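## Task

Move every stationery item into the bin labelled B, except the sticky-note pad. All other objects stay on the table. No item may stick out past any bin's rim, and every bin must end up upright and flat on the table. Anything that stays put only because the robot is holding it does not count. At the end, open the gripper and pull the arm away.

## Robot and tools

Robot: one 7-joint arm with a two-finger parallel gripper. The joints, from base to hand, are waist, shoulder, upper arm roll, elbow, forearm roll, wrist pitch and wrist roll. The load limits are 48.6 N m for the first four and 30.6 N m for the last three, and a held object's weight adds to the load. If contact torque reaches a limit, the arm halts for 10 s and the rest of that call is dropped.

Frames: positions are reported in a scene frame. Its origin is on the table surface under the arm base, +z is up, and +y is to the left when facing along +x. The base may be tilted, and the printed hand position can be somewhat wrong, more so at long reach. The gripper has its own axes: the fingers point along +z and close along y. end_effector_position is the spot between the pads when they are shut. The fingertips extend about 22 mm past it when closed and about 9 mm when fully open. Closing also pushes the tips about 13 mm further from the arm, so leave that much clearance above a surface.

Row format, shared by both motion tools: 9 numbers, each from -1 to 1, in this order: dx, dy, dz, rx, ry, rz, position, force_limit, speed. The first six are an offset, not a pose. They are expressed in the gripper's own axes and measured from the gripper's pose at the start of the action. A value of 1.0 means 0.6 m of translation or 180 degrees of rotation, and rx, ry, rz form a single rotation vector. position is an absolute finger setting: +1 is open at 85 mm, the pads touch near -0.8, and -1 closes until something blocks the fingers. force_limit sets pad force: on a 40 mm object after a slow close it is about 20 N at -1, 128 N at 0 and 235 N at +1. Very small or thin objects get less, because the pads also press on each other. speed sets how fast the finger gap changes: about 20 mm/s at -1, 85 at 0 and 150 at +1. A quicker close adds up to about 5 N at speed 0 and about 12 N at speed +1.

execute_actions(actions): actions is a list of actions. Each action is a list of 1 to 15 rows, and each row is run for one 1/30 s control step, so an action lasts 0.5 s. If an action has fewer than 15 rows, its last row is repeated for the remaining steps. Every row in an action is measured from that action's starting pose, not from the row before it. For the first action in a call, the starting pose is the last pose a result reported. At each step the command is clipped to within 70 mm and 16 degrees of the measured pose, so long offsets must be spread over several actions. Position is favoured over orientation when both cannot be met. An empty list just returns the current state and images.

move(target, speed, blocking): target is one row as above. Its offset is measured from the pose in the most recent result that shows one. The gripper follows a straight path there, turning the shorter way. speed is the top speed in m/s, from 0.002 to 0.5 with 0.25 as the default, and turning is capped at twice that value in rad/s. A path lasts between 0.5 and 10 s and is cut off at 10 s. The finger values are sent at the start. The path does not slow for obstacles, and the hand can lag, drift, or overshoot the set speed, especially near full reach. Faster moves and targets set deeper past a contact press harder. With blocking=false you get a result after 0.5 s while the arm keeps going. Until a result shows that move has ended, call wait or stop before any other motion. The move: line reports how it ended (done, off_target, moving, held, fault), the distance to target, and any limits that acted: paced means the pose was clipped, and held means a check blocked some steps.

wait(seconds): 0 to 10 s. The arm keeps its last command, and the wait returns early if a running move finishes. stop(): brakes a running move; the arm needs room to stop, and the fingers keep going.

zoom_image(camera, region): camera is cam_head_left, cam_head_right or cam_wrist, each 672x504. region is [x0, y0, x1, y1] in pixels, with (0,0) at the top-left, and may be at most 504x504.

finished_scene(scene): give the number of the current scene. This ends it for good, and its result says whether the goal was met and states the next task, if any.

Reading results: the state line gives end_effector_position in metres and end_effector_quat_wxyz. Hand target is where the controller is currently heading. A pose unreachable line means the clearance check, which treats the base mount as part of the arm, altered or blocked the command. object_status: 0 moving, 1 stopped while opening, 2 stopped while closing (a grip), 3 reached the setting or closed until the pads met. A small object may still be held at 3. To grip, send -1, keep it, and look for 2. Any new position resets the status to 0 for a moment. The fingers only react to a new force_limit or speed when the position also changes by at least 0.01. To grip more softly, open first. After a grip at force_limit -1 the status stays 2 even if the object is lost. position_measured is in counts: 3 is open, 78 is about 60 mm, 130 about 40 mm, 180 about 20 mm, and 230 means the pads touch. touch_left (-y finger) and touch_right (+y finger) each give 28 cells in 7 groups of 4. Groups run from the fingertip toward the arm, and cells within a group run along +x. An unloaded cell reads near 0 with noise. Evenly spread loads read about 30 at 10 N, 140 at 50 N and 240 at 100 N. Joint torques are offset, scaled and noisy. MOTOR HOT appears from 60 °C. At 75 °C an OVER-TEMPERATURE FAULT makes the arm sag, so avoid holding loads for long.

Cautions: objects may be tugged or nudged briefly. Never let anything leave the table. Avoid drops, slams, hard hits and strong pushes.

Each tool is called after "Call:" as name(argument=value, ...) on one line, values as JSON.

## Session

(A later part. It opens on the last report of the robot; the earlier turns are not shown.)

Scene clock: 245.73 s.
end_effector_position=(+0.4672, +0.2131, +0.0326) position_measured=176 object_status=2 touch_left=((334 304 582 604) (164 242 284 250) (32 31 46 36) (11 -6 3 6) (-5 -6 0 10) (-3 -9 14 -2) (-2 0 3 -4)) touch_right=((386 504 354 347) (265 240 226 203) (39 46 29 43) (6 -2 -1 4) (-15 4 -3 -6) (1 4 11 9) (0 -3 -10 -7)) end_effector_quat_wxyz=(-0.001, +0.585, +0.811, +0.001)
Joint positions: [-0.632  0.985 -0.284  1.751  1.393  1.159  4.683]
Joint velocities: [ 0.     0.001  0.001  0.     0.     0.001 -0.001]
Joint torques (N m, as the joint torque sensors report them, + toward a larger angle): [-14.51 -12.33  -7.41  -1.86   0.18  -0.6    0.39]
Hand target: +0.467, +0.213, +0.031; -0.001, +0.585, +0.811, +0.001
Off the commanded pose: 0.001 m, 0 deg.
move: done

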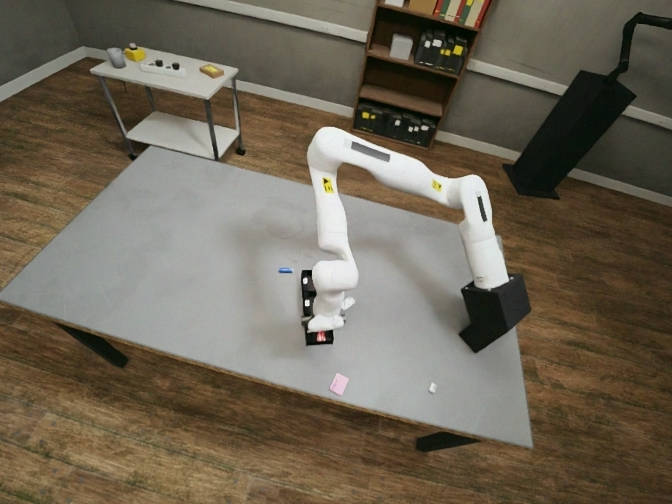

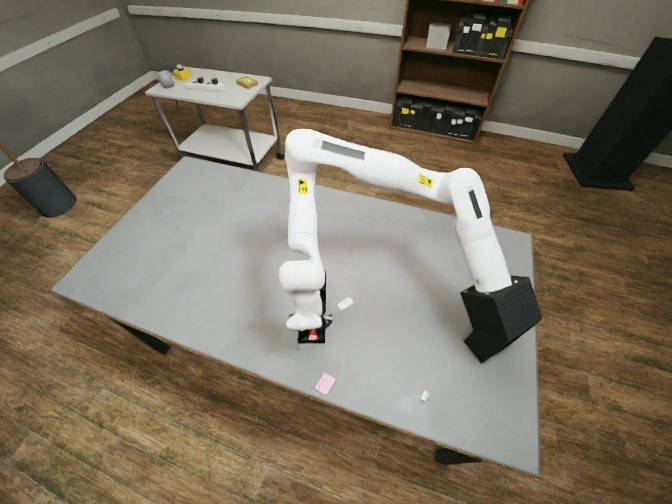

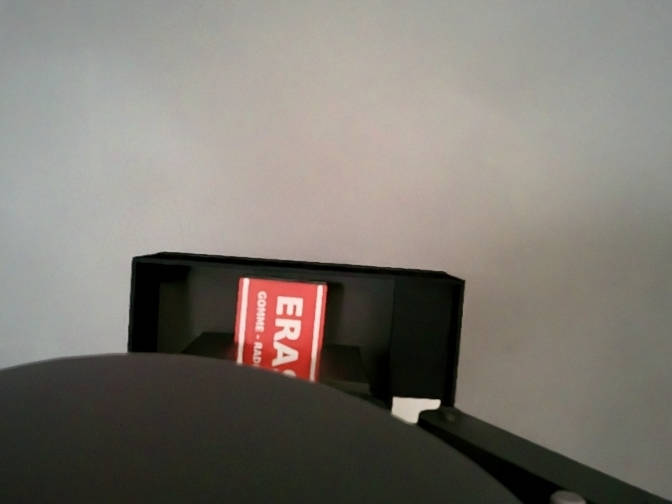

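Call:
execute_actions(actions=[[[0,0,-0.001,0,0,0,-0.2,-0.7,-0.5]]])

Scene clock: 249.60 s.
end_effector_position=(+0.4672, +0.2131, +0.0332) position_measured=154 object_status=0 touch_left=((12 -11 -12 -4) (-12 -5 -3 -4) (-13 14 -6 3) (-3 -6 2 12) (-2 -2 10 0) (-8 -5 24 5) (1 -4 -4 8)) touch_right=((6 11 11 1) (4 -6 6 -10) (-1 0 -7 -6) (7 3 2 -7) (-6 0 -3 -3) (-9 8 1 -6) (1 0 -2 3)) end_effector_quat_wxyz=(-0.001, +0.585, +0.811, +0.001)
Joint positions: [-0.633  0.985 -0.284  1.752  1.392  1.159  4.683]
Joint velocities: [-0.     0.    -0.     0.    -0.     0.     0.001]
Joint torques (N m, as the joint torque sensors report them, + toward a larger angle): [-15.68 -13.2   -8.1   -1.54  -0.04  -0.31   0.38]
Hand target: +0.467, +0.213, +0.033; -0.001, +0.585, +0.811, +0.001
Off the commanded pose: 0.000 m, 0 deg.

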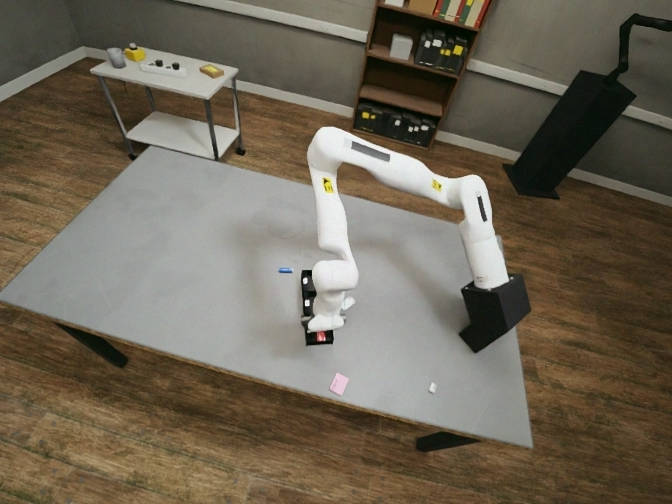

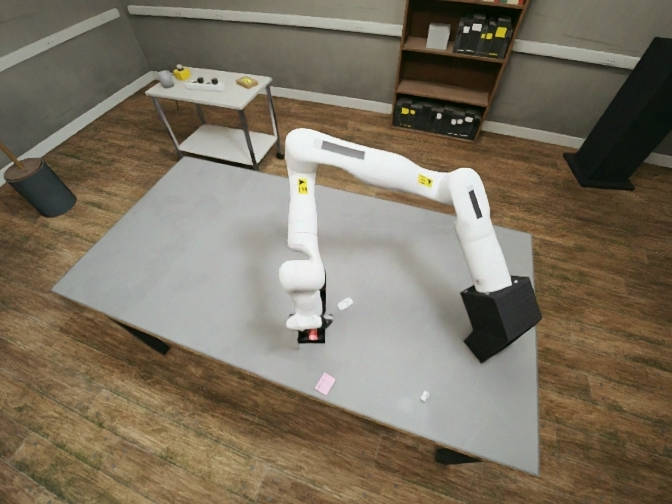

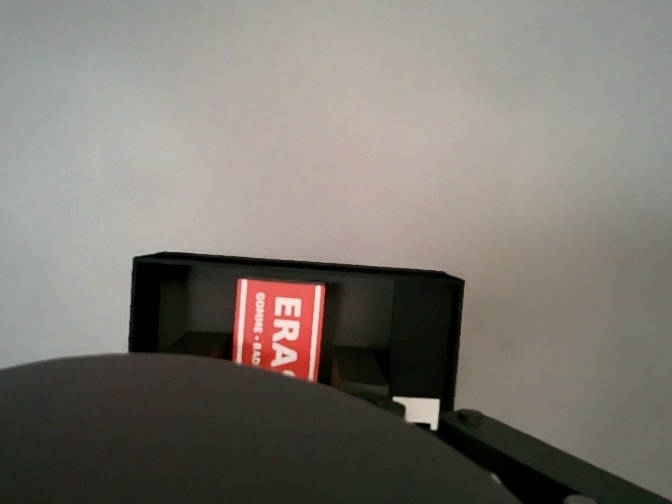

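Call:
move(target=[0,0,-0.15,0,0,0,-0.2,-0.7,-0.5], speed=0.2)

Scene clock: 252.47 s.
end_effector_position=(+0.4674, +0.2129, +0.1230) position_measured=154 object_status=3 touch_left=((6 11 -7 -1) (-2 -6 -4 3) (-1 -4 -8 2) (2 -9 3 19) (5 -8 1 -2) (-5 -2 9 8) (1 -10 -4 -4)) touch_right=((5 -2 21 7) (1 -9 6 -11) (1 3 -11 0) (3 5 -16 -2) (-17 -9 -2 -3) (-3 8 13 8) (0 3 -8 -2)) end_effector_quat_wxyz=(-0.001, +0.585, +0.811, +0.001)
Joint positions: [-0.736  0.875 -0.355  1.751  1.24   1.286  4.734]
Joint velocities: [-0.002 -0.004 -0.003 -0.     0.001  0.001  0.001]
Joint torques (N m, as the joint torque sensors report them, + toward a larger angle): [-15.52 -12.77  -8.42  -2.93  -0.03  -0.19   0.28]
Hand target: +0.467, +0.213, +0.123; -0.001, +0.585, +0.811, +0.001
Off the commanded pose: 0.000 m, 0 deg.
move: done

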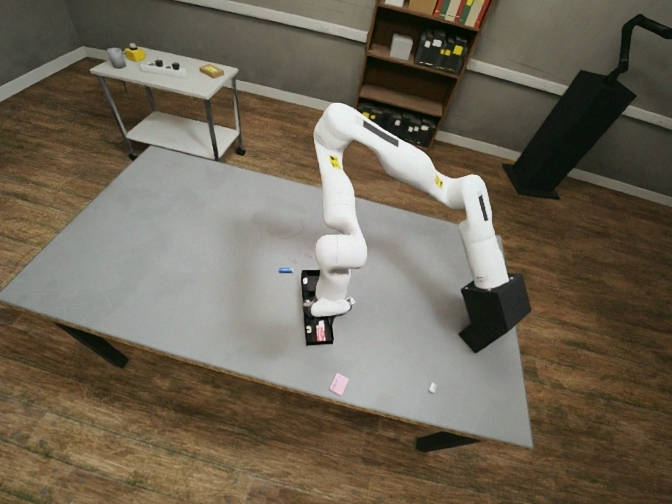

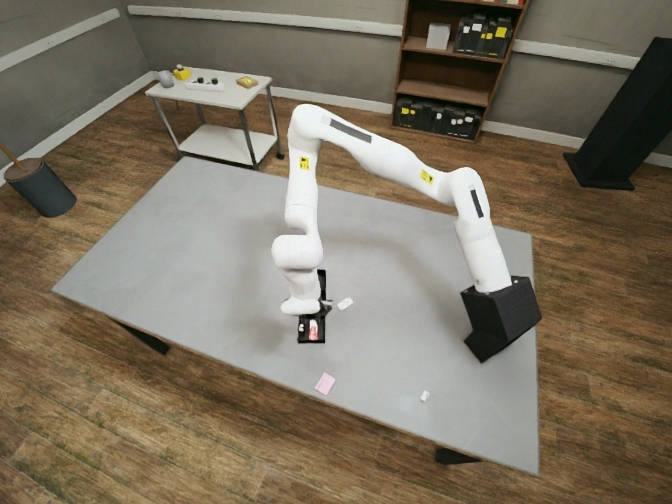

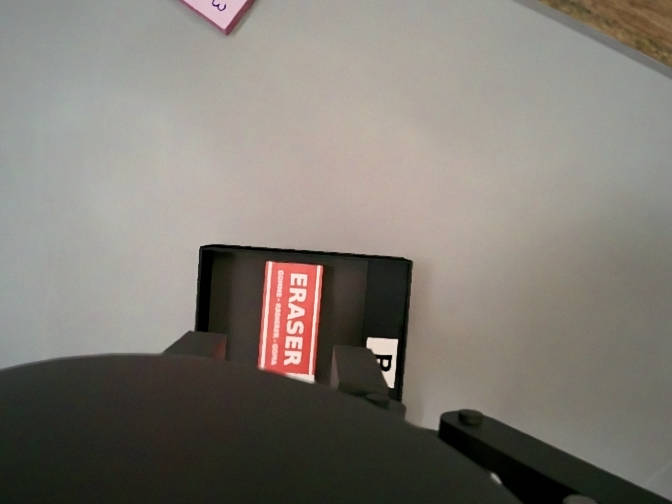

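Call:
move(target=[0.278,-0.535,-0.128,0,0,0.22,0.2,-0.7,0], speed=0.4)

Scene clock: 277.97 s.
end_effector_position=(+0.1109, +0.2717, +0.2006) position_measured=104 object_status=3 touch_left=((-2 8 -2 -7) (-4 -8 -16 6) (3 -1 4 0) (23 10 -11 20) (-9 12 -3 5) (0 -9 17 4) (11 1 -3 0)) touch_right=((13 -2 0 -6) (2 1 7 5) (-1 3 -8 -10) (20 0 -12 5) (-7 -1 -1 -9) (-7 5 9 0) (14 -4 -2 2)) end_effector_quat_wxyz=(-0.002, +0.826, +0.564, -0.000)
Joint positions: [-1.368  1.296 -0.452  1.874  1.026  1.244  3.234]
Joint velocities: [-0.015  0.015 -0.006 -0.002  0.004  0.007 -0.004]
Joint torques (N m, as the joint torque sensors report them, + toward a larger angle): [-11.19 -13.68  -6.64  -4.63   0.13  -0.05   0.48]
Hand target: +0.110, +0.272, +0.201; -0.002, +0.825, +0.565, +0.000
Off the commanded pose: 0.002 m, 0 deg.
move: done; limits=paced

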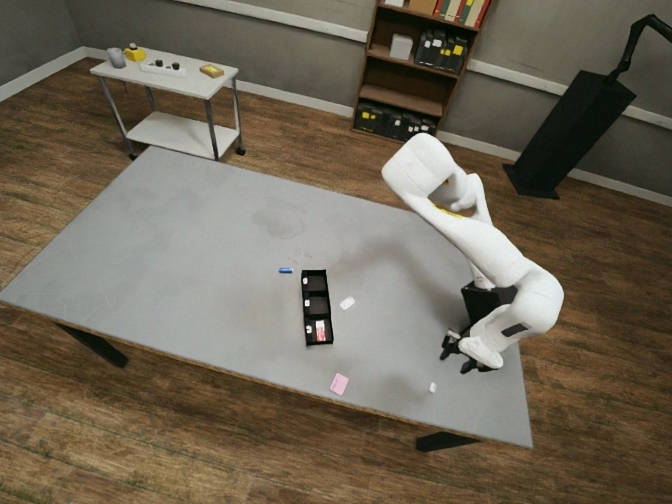

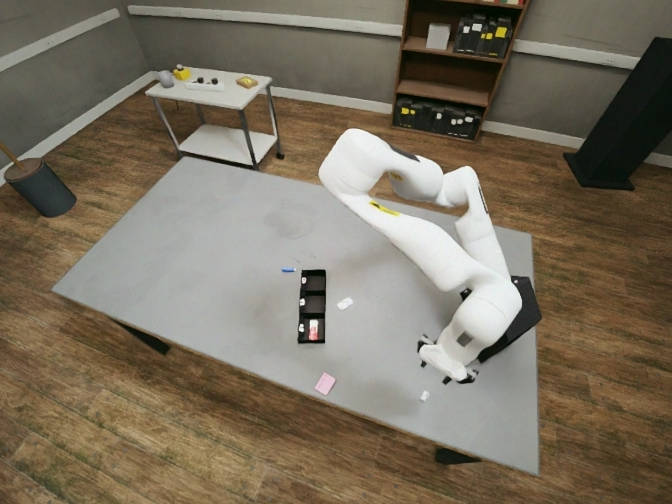

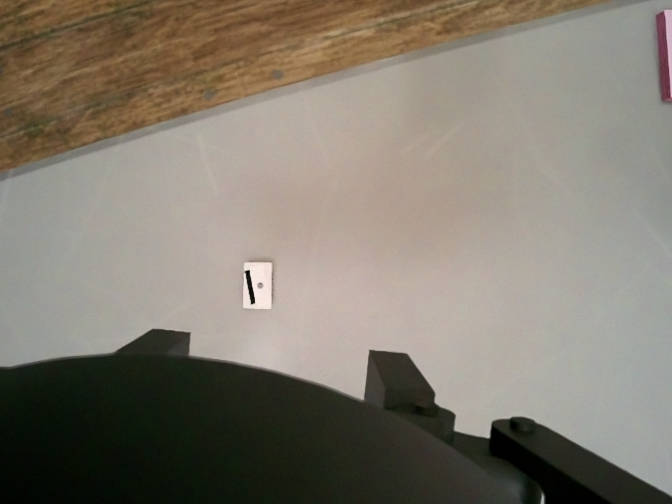

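Call:
move(target=[0.0174,-0.032,0.22,0,0,-0.022,0.2,-0.7,0], speed=0.3)

Scene clock: 285.67 s.
end_effector_position=(+0.0963, +0.2886, +0.0688) position_measured=104 object_status=3 touch_left=((10 4 0 9) (-8 -5 -8 6) (-6 7 -6 -7) (7 -4 3 11) (1 -5 8 7) (10 -4 9 -7) (6 -7 -3 0)) touch_right=((12 -12 9 19) (1 9 12 0) (-7 -3 -1 6) (4 -10 2 5) (-2 -10 -5 0) (-5 -10 11 6) (0 -4 -10 -3)) end_effector_quat_wxyz=(-0.002, +0.806, +0.593, -0.000)
Joint positions: [-1.274  1.527 -0.294  1.871  1.292  1.068  3.175]
Joint velocities: [ 0.     0.003  0.001  0.001  0.    -0.001  0.001]
Joint torques (N m, as the joint torque sensors report them, + toward a larger angle): [-11.82 -13.86  -7.41  -2.21  -0.11  -0.1    0.46]
Hand target: +0.096, +0.288, +0.069; -0.002, +0.805, +0.593, -0.000
Off the commanded pose: 0.000 m, 0 deg.
move: done

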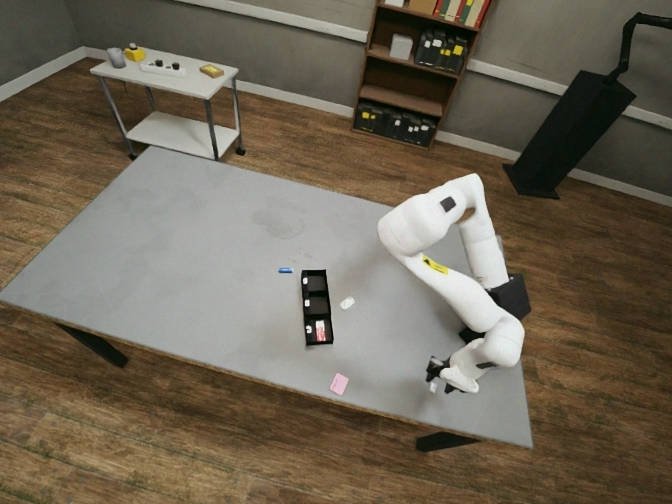

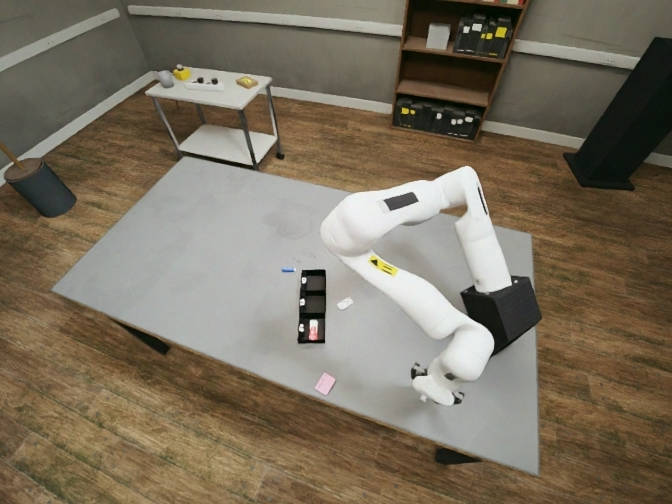

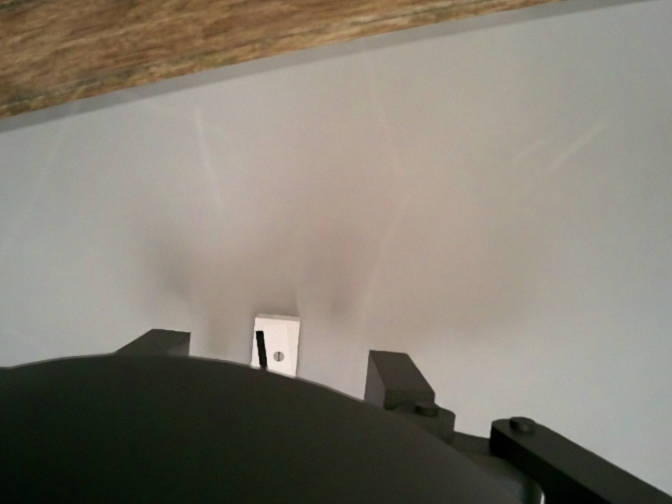

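Call:
move(target=[0,-0.003,0.073,0,0,0,0.2,-0.7,0], speed=0.1)

Call:
execute_actions(actions=[[[0,0,0,0,0,0,-1,-0.7,0]],[[0,0,0,0,0,0,-1,-0.7,0]]])

Scene clock: 291.27 s.
end_effector_position=(+0.0946, +0.2893, +0.0253) position_measured=104 object_status=3 touch_left=((14 -5 10 -6) (1 -11 -4 2) (-9 11 0 -7) (7 -6 5 15) (0 2 2 5) (4 -7 26 9) (1 1 -2 -5)) touch_right=((27 9 -1 1) (6 -5 10 -8) (1 -3 -8 -9) (13 -2 1 3) (-3 -2 1 5) (-7 -10 8 -7) (-3 1 -4 -7)) end_effector_quat_wxyz=(-0.003, +0.806, +0.593, -0.000)
Joint positions: [-1.237  1.598 -0.235  1.858  1.383  1.017  3.134]
Joint velocities: [ 0.001  0.005  0.     0.     0.    -0.002  0.   ]
Joint torques (N m, as the joint torque sensors report them, + toward a larger angle): [-11.68 -13.92  -6.99  -1.69  -0.12  -0.03   0.34]
Hand target: +0.094, +0.289, +0.025; -0.002, +0.805, +0.593, -0.000
Off the commanded pose: 0.000 m, 0 deg.
move: done

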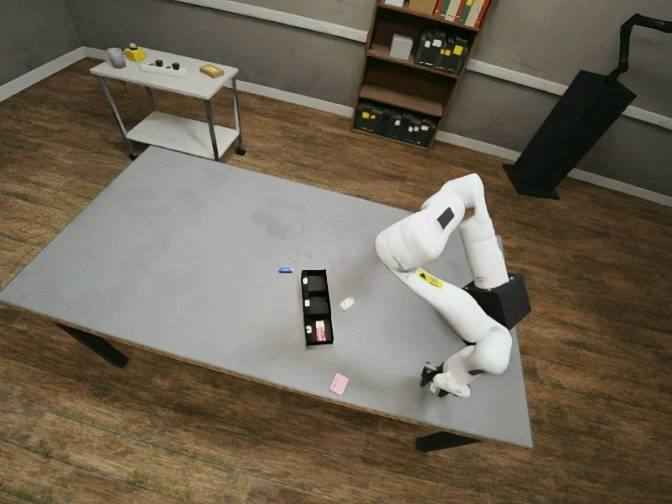

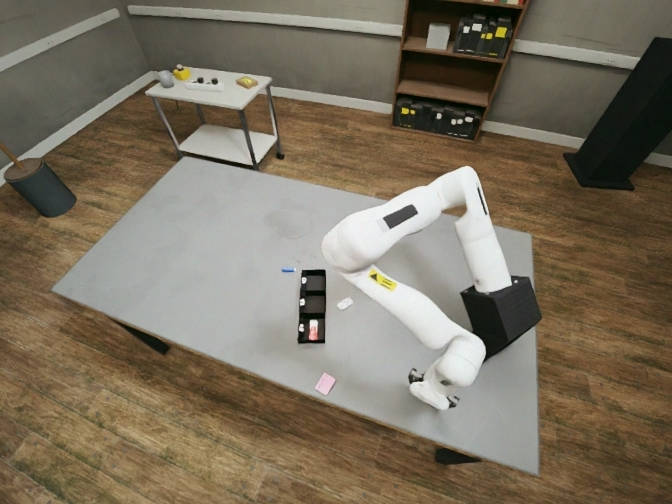

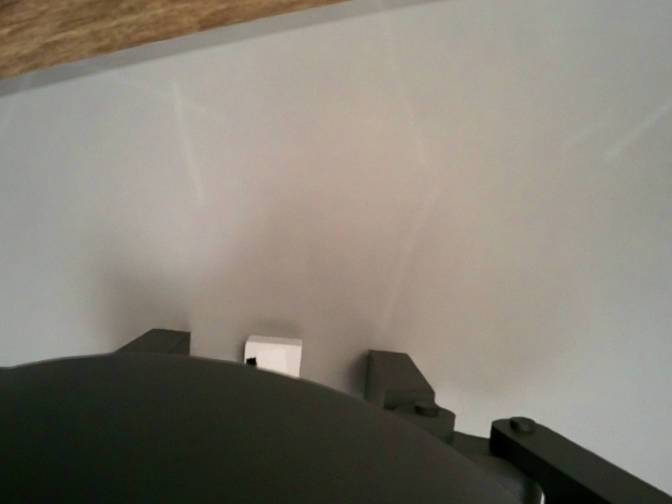

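Scene clock: 292.27 s.
end_effector_position=(+0.0945, +0.2893, +0.0254) position_measured=197 object_status=2 touch_left=((394 383 696 647) (97 152 177 140) (-1 6 14 -4) (-2 -1 -5 7) (5 -2 7 6) (-7 -5 19 8) (1 5 -7 -3)) touch_right=((369 587 465 493) (121 150 150 161) (18 27 8 5) (4 0 2 -3) (-10 3 0 2) (-5 -2 6 1) (4 -6 -6 -9)) end_effector_quat_wxyz=(-0.003, +0.806, +0.593, +0.000)
Joint positions: [-1.238  1.598 -0.235  1.858  1.382  1.017  3.134]
Joint velocities: [-0.    -0.     0.     0.    -0.     0.001 -0.003]
Joint torques (N m, as the joint torque sensors report them, + toward a larger angle): [-11.86 -13.98  -7.18  -1.47  -0.01  -0.2    0.36]
Hand target: +0.095, +0.289, +0.025; -0.003, +0.806, +0.593, +0.000
Off the commanded pose: 0.000 m, 0 deg.

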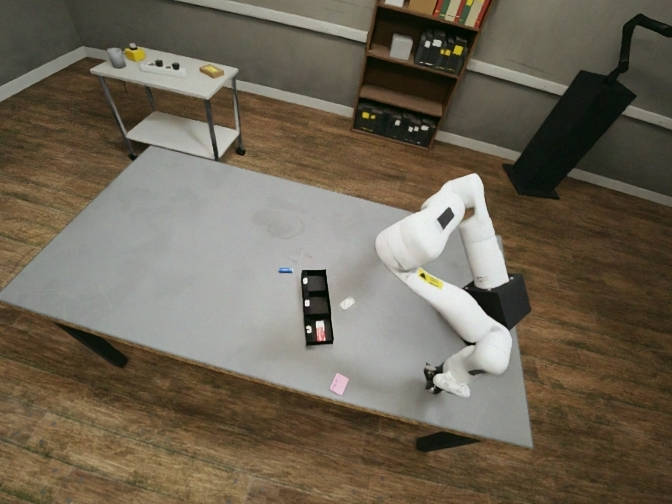

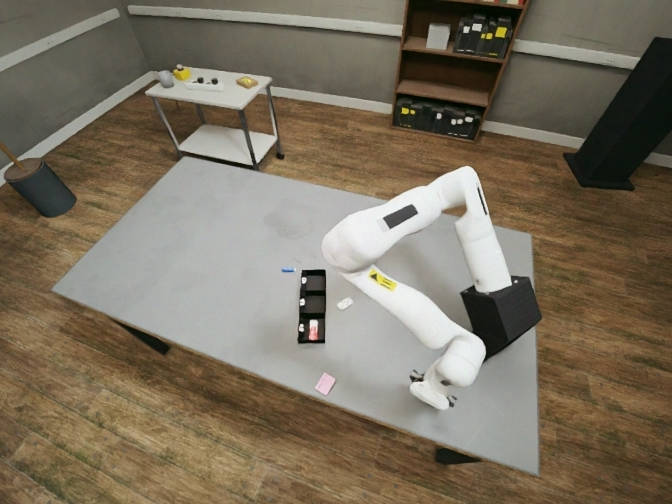

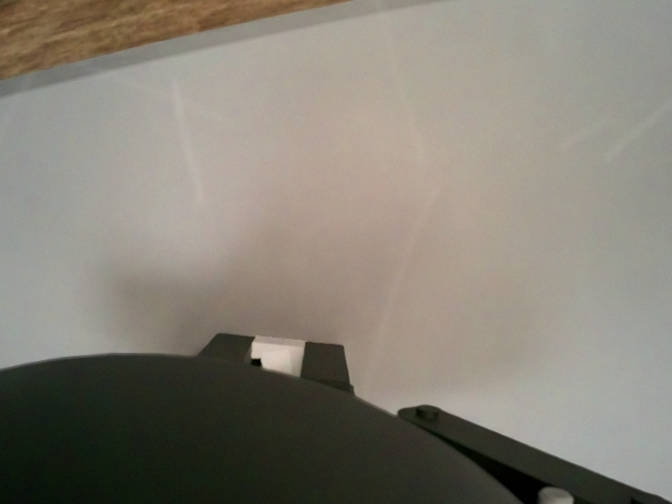

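Call:
move(target=[0.064,0.630,-0.158,0,0,-0.198,-1,-0.7,0], speed=0.35)

Scene clock: 304.27 s.
end_effector_position=(+0.4673, +0.2112, +0.1190) position_measured=197 object_status=2 touch_left=((397 376 675 660) (96 165 163 143) (12 13 15 11) (8 -11 8 14) (-5 4 12 6) (4 -12 10 3) (6 -7 -3 -9)) touch_right=((354 588 463 513) (122 162 147 162) (3 12 1 6) (15 2 -8 0) (-4 2 10 -1) (4 -1 3 -6) (5 0 -8 11)) end_effector_quat_wxyz=(-0.001, +0.586, +0.811, +0.001)
Joint positions: [-0.832  0.855 -0.191  1.762  1.173  1.174  4.764]
Joint velocities: [ 0.004 -0.001  0.004 -0.002 -0.003 -0.002  0.   ]
Joint torques (N m, as the joint torque sensors report them, + toward a larger angle): [-15.42 -12.2   -7.38  -2.99  -0.12  -0.19   0.41]
Hand target: +0.467, +0.211, +0.119; -0.001, +0.586, +0.811, +0.001
Off the commanded pose: 0.002 m, 0 deg.
move: done; limits=paced

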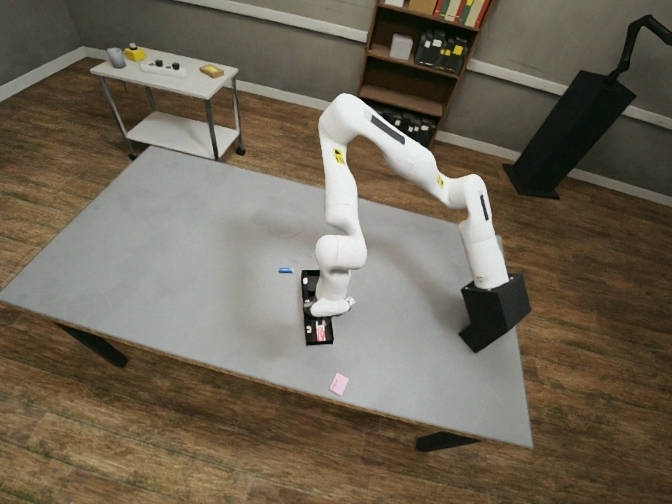

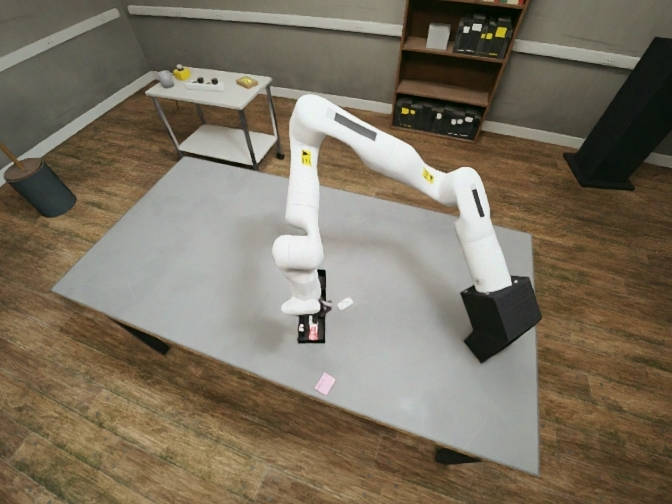

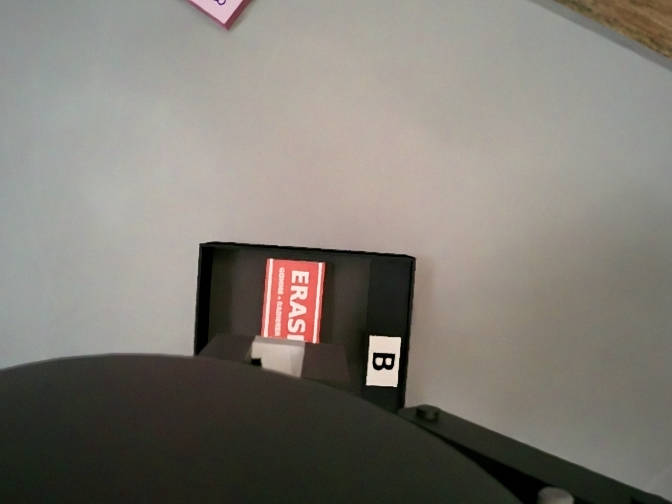

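Call:
move(target=[0.003,0,0.105,0,0,0,-1,-0.7,0], speed=0.12)

Call:
move(target=[0,0,0.017,0,0,0,-1,-0.7,0], speed=0.02)

Scene clock: 309.43 s.
end_effector_position=(+0.4666, +0.2132, +0.0563) position_measured=197 object_status=2 touch_left=((387 390 679 648) (106 161 175 134) (6 8 20 18) (4 5 -3 12) (-5 -7 10 1) (7 -12 20 -2) (-1 3 -2 -9)) touch_right=((353 572 463 515) (121 149 166 164) (9 7 10 21) (8 -1 7 9) (-7 3 2 5) (-6 0 -2 7) (7 -6 4 -7)) end_effector_quat_wxyz=(-0.001, +0.585, +0.811, +0.001)
Joint positions: [-0.762  0.938 -0.143  1.763  1.277  1.077  4.716]
Joint velocities: [ 0.001  0.005  0.002 -0.001 -0.001 -0.001 -0.001]
Joint torques (N m, as the joint torque sensors report them, + toward a larger angle): [-15.21 -12.77  -7.59  -2.42  -0.02  -0.15   0.31]
Hand target: +0.466, +0.213, +0.056; -0.001, +0.585, +0.811, +0.001
Off the commanded pose: 0.000 m, 0 deg.
move: done

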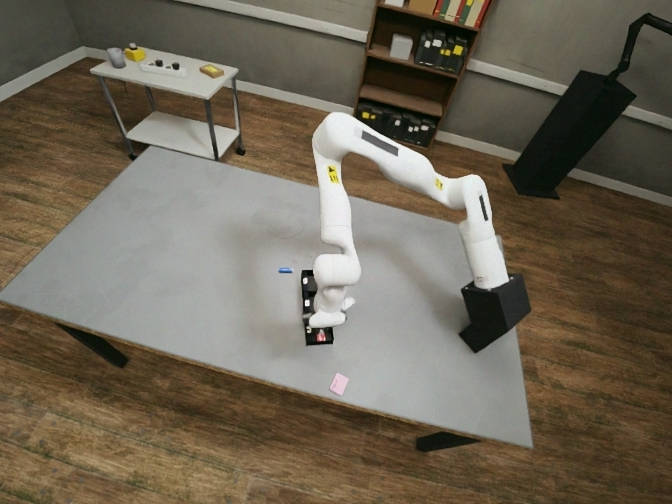

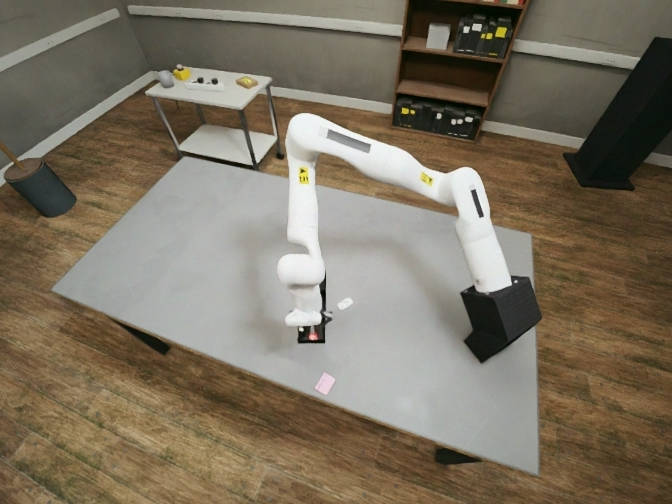

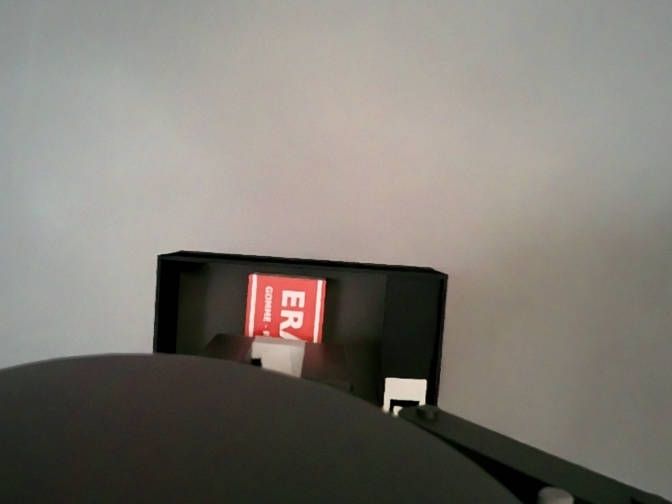

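Scene clock: 310.17 s.
end_effector_position=(+0.4666, +0.2132, +0.0461) position_measured=197 object_status=2 touch_left=((389 379 681 643) (98 158 170 129) (1 10 32 7) (5 -9 9 10) (-1 -5 8 -1) (-2 -8 5 10) (11 -2 10 -6)) touch_right=((353 592 464 523) (127 145 158 163) (12 12 3 6) (2 4 0 5) (-1 -11 9 2) (-1 8 14 5) (0 -10 -5 5)) end_effector_quat_wxyz=(-0.001, +0.585, +0.811, +0.002)
Joint positions: [-0.751  0.951 -0.135  1.761  1.295  1.062  4.709]
Joint velocities: [ 0.     0.001 -0.     0.    -0.001 -0.001  0.001]
Joint torques (N m, as the joint torque sensors report them, + toward a larger angle): [-15.75 -12.74  -7.4   -2.18  -0.08  -0.36   0.35]
Hand target: +0.467, +0.213, +0.046; -0.001, +0.585, +0.811, +0.001
Off the commanded pose: 0.000 m, 0 deg.
move: done

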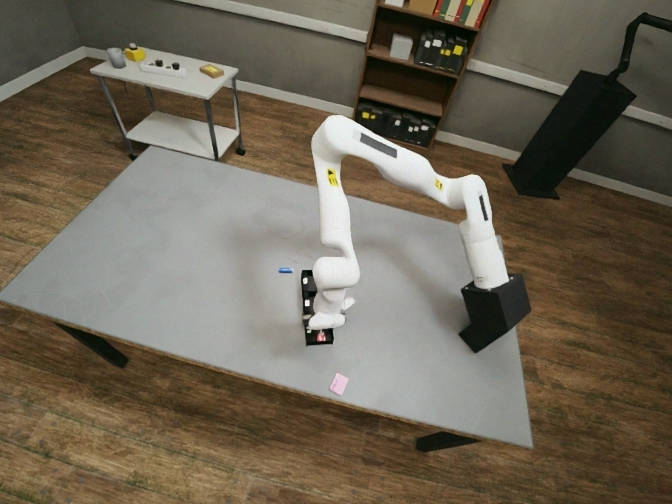

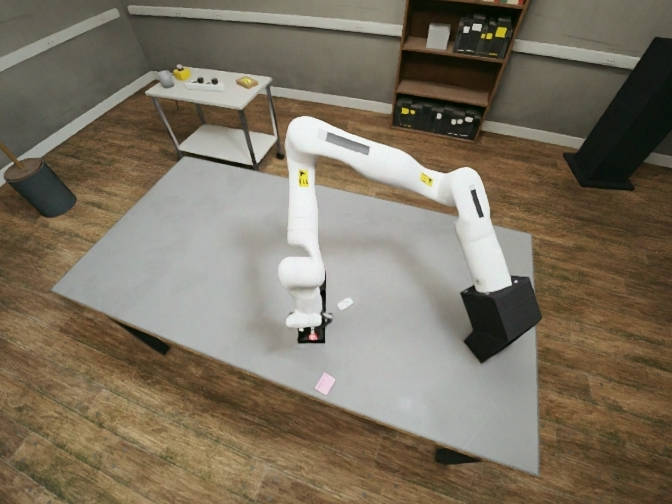

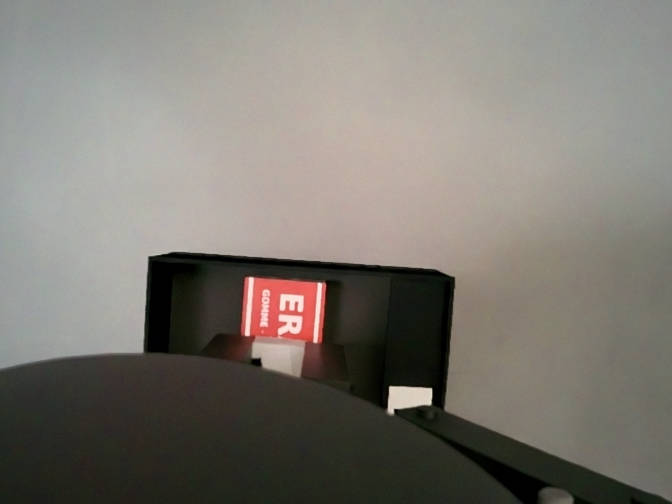

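Call:
move(target=[0,0,0.004,0,0,0,-1,-0.7,0], speed=0.01)

Scene clock: 314.90 s.
end_effector_position=(+0.4667, +0.2137, +0.0456) position_measured=197 object_status=2 touch_left=((386 383 697 673) (98 166 177 141) (6 5 12 5) (9 1 8 0) (1 6 5 -7) (11 -5 10 6) (3 -5 -2 0)) touch_right=((358 596 465 504) (130 155 166 163) (6 26 0 8) (-7 14 -7 -16) (-8 0 2 -4) (-6 8 -3 4) (-1 -10 10 -2)) end_effector_quat_wxyz=(-0.001, +0.585, +0.811, +0.003)
Joint positions: [-0.749  0.952 -0.136  1.762  1.298  1.061  4.707]
Joint velocities: [ 0.001  0.     0.    -0.001  0.     0.002 -0.   ]
Joint torques (N m, as the joint torque sensors report them, + toward a larger angle): [-14.06 -11.24  -6.28  -2.88   0.55  -0.85   0.31]
Hand target: +0.467, +0.213, +0.044; -0.001, +0.585, +0.811, +0.002
Off the commanded pose: 0.002 m, 0 deg.
move: done

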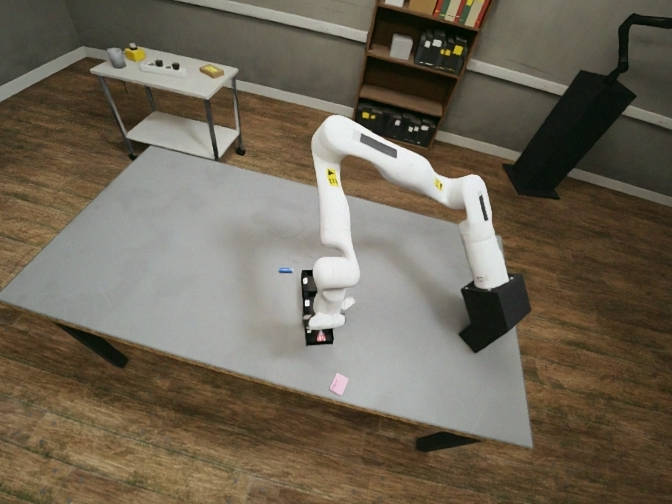

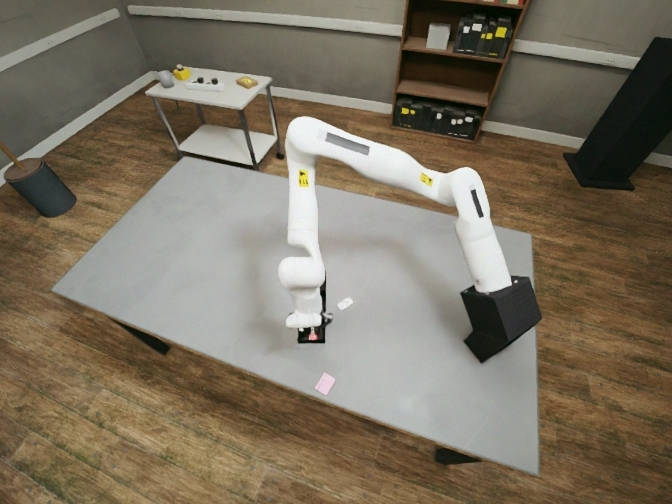

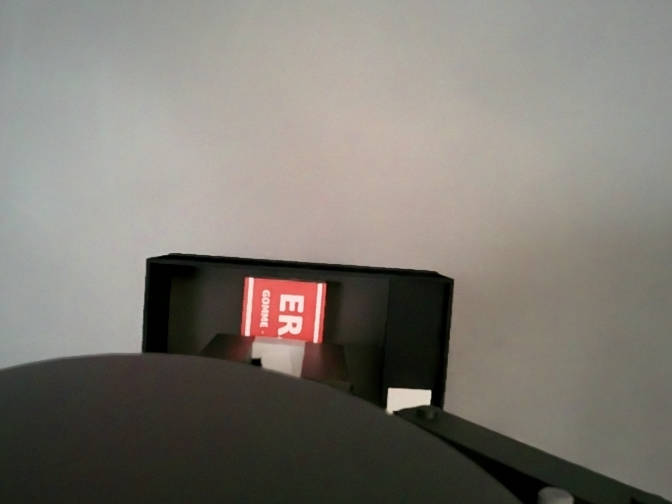

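Call:
execute_actions(actions=[[[0,0,-0.001,0,0,0,-0.3,-0.7,-0.5]]])

Call:
move(target=[0,0,-0.2,0,0,0,-0.3,-0.7,-0.5], speed=0.2)

Scene clock: 319.47 s.
end_effector_position=(+0.4667, +0.2137, +0.0462) position_measured=167 object_status=0 touch_left=((0 -1 2 7) (-2 -5 -14 -1) (-7 6 -6 2) (12 -11 -2 4) (12 1 10 5) (1 -16 10 3) (12 -10 -3 -2)) touch_right=((9 5 3 1) (11 7 4 0) (-3 11 -7 -3) (1 3 -7 -1) (-9 -19 1 -6) (-3 13 11 -1) (-3 -7 -10 -5)) end_effector_quat_wxyz=(-0.001, +0.585, +0.811, +0.003)
Joint positions: [-0.751  0.952 -0.136  1.762  1.297  1.061  4.707]
Joint velocities: [ 0.    -0.     0.002  0.001 -0.001 -0.     0.   ]
Joint torques (N m, as the joint torque sensors report them, + toward a larger angle): [-15.59 -13.04  -7.51  -2.33  -0.05  -0.2    0.36]
Hand target: +0.467, +0.214, +0.046; -0.001, +0.585, +0.811, +0.003
Off the commanded pose: 0.000 m, 0 deg.

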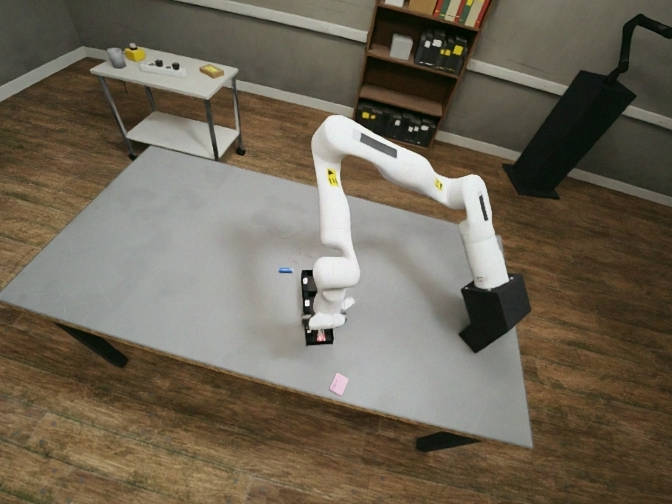

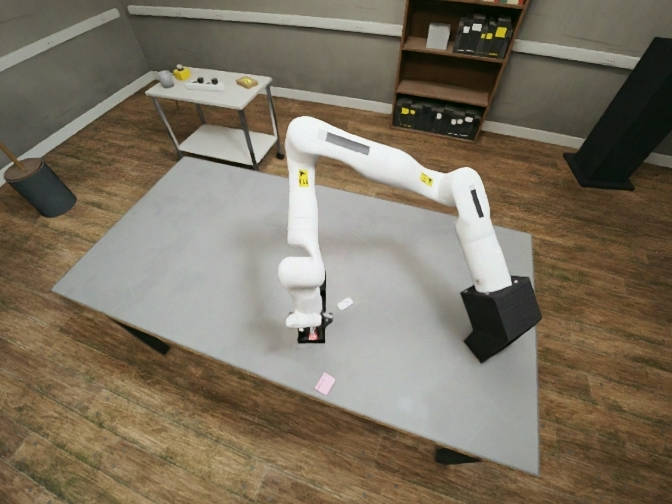

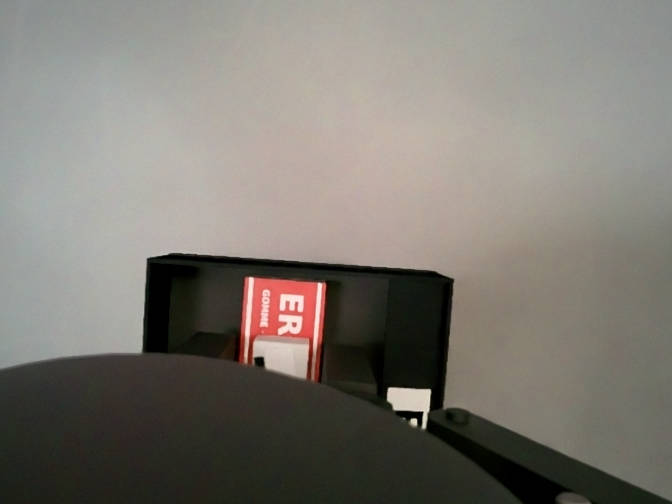

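Scene clock: 320.43 s.
end_effector_position=(+0.4671, +0.2131, +0.1659) position_measured=167 object_status=3 touch_left=((10 -7 -2 -1) (-6 -4 -1 7) (-11 -1 -3 -11) (6 -7 3 12) (0 1 2 7) (-6 -20 5 11) (7 -11 -1 -10)) touch_right=((15 -3 13 3) (-6 1 -4 -8) (2 9 -1 -3) (1 1 -4 10) (-9 6 4 7) (3 4 11 3) (5 1 -9 -4)) end_effector_quat_wxyz=(-0.001, +0.586, +0.811, +0.002)
Joint positions: [-0.889  0.807 -0.224  1.736  1.1    1.255  4.797]
Joint velocities: [-0.002 -0.003 -0.002 -0.     0.002  0.002 -0.002]
Joint torques (N m, as the joint torque sensors report them, + toward a larger angle): [-15.11 -11.74  -7.59  -4.06   0.1   -0.21   0.34]
Hand target: +0.467, +0.213, +0.166; -0.001, +0.586, +0.811, +0.003
Off the commanded pose: 0.000 m, 0 deg.
move: done

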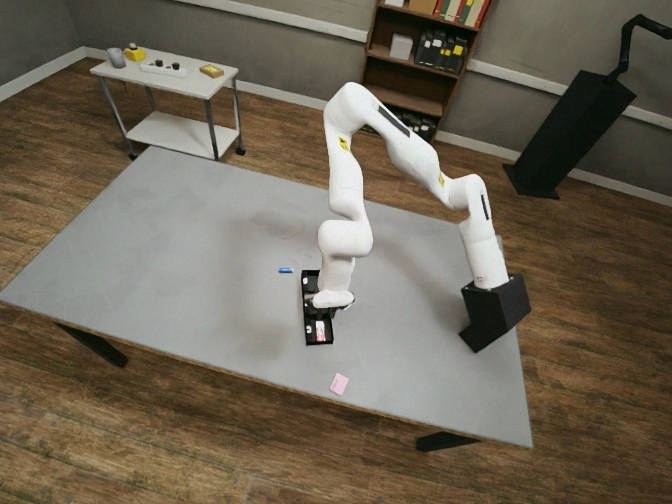

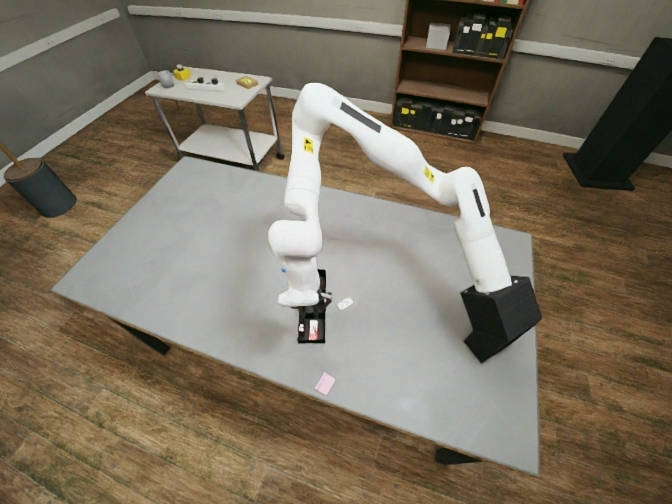

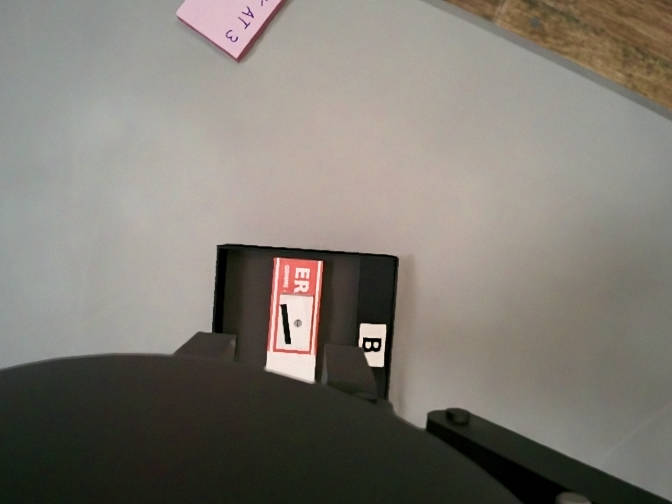

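Call:
finished_scene(scene=1)

The scene is finished: the task was done.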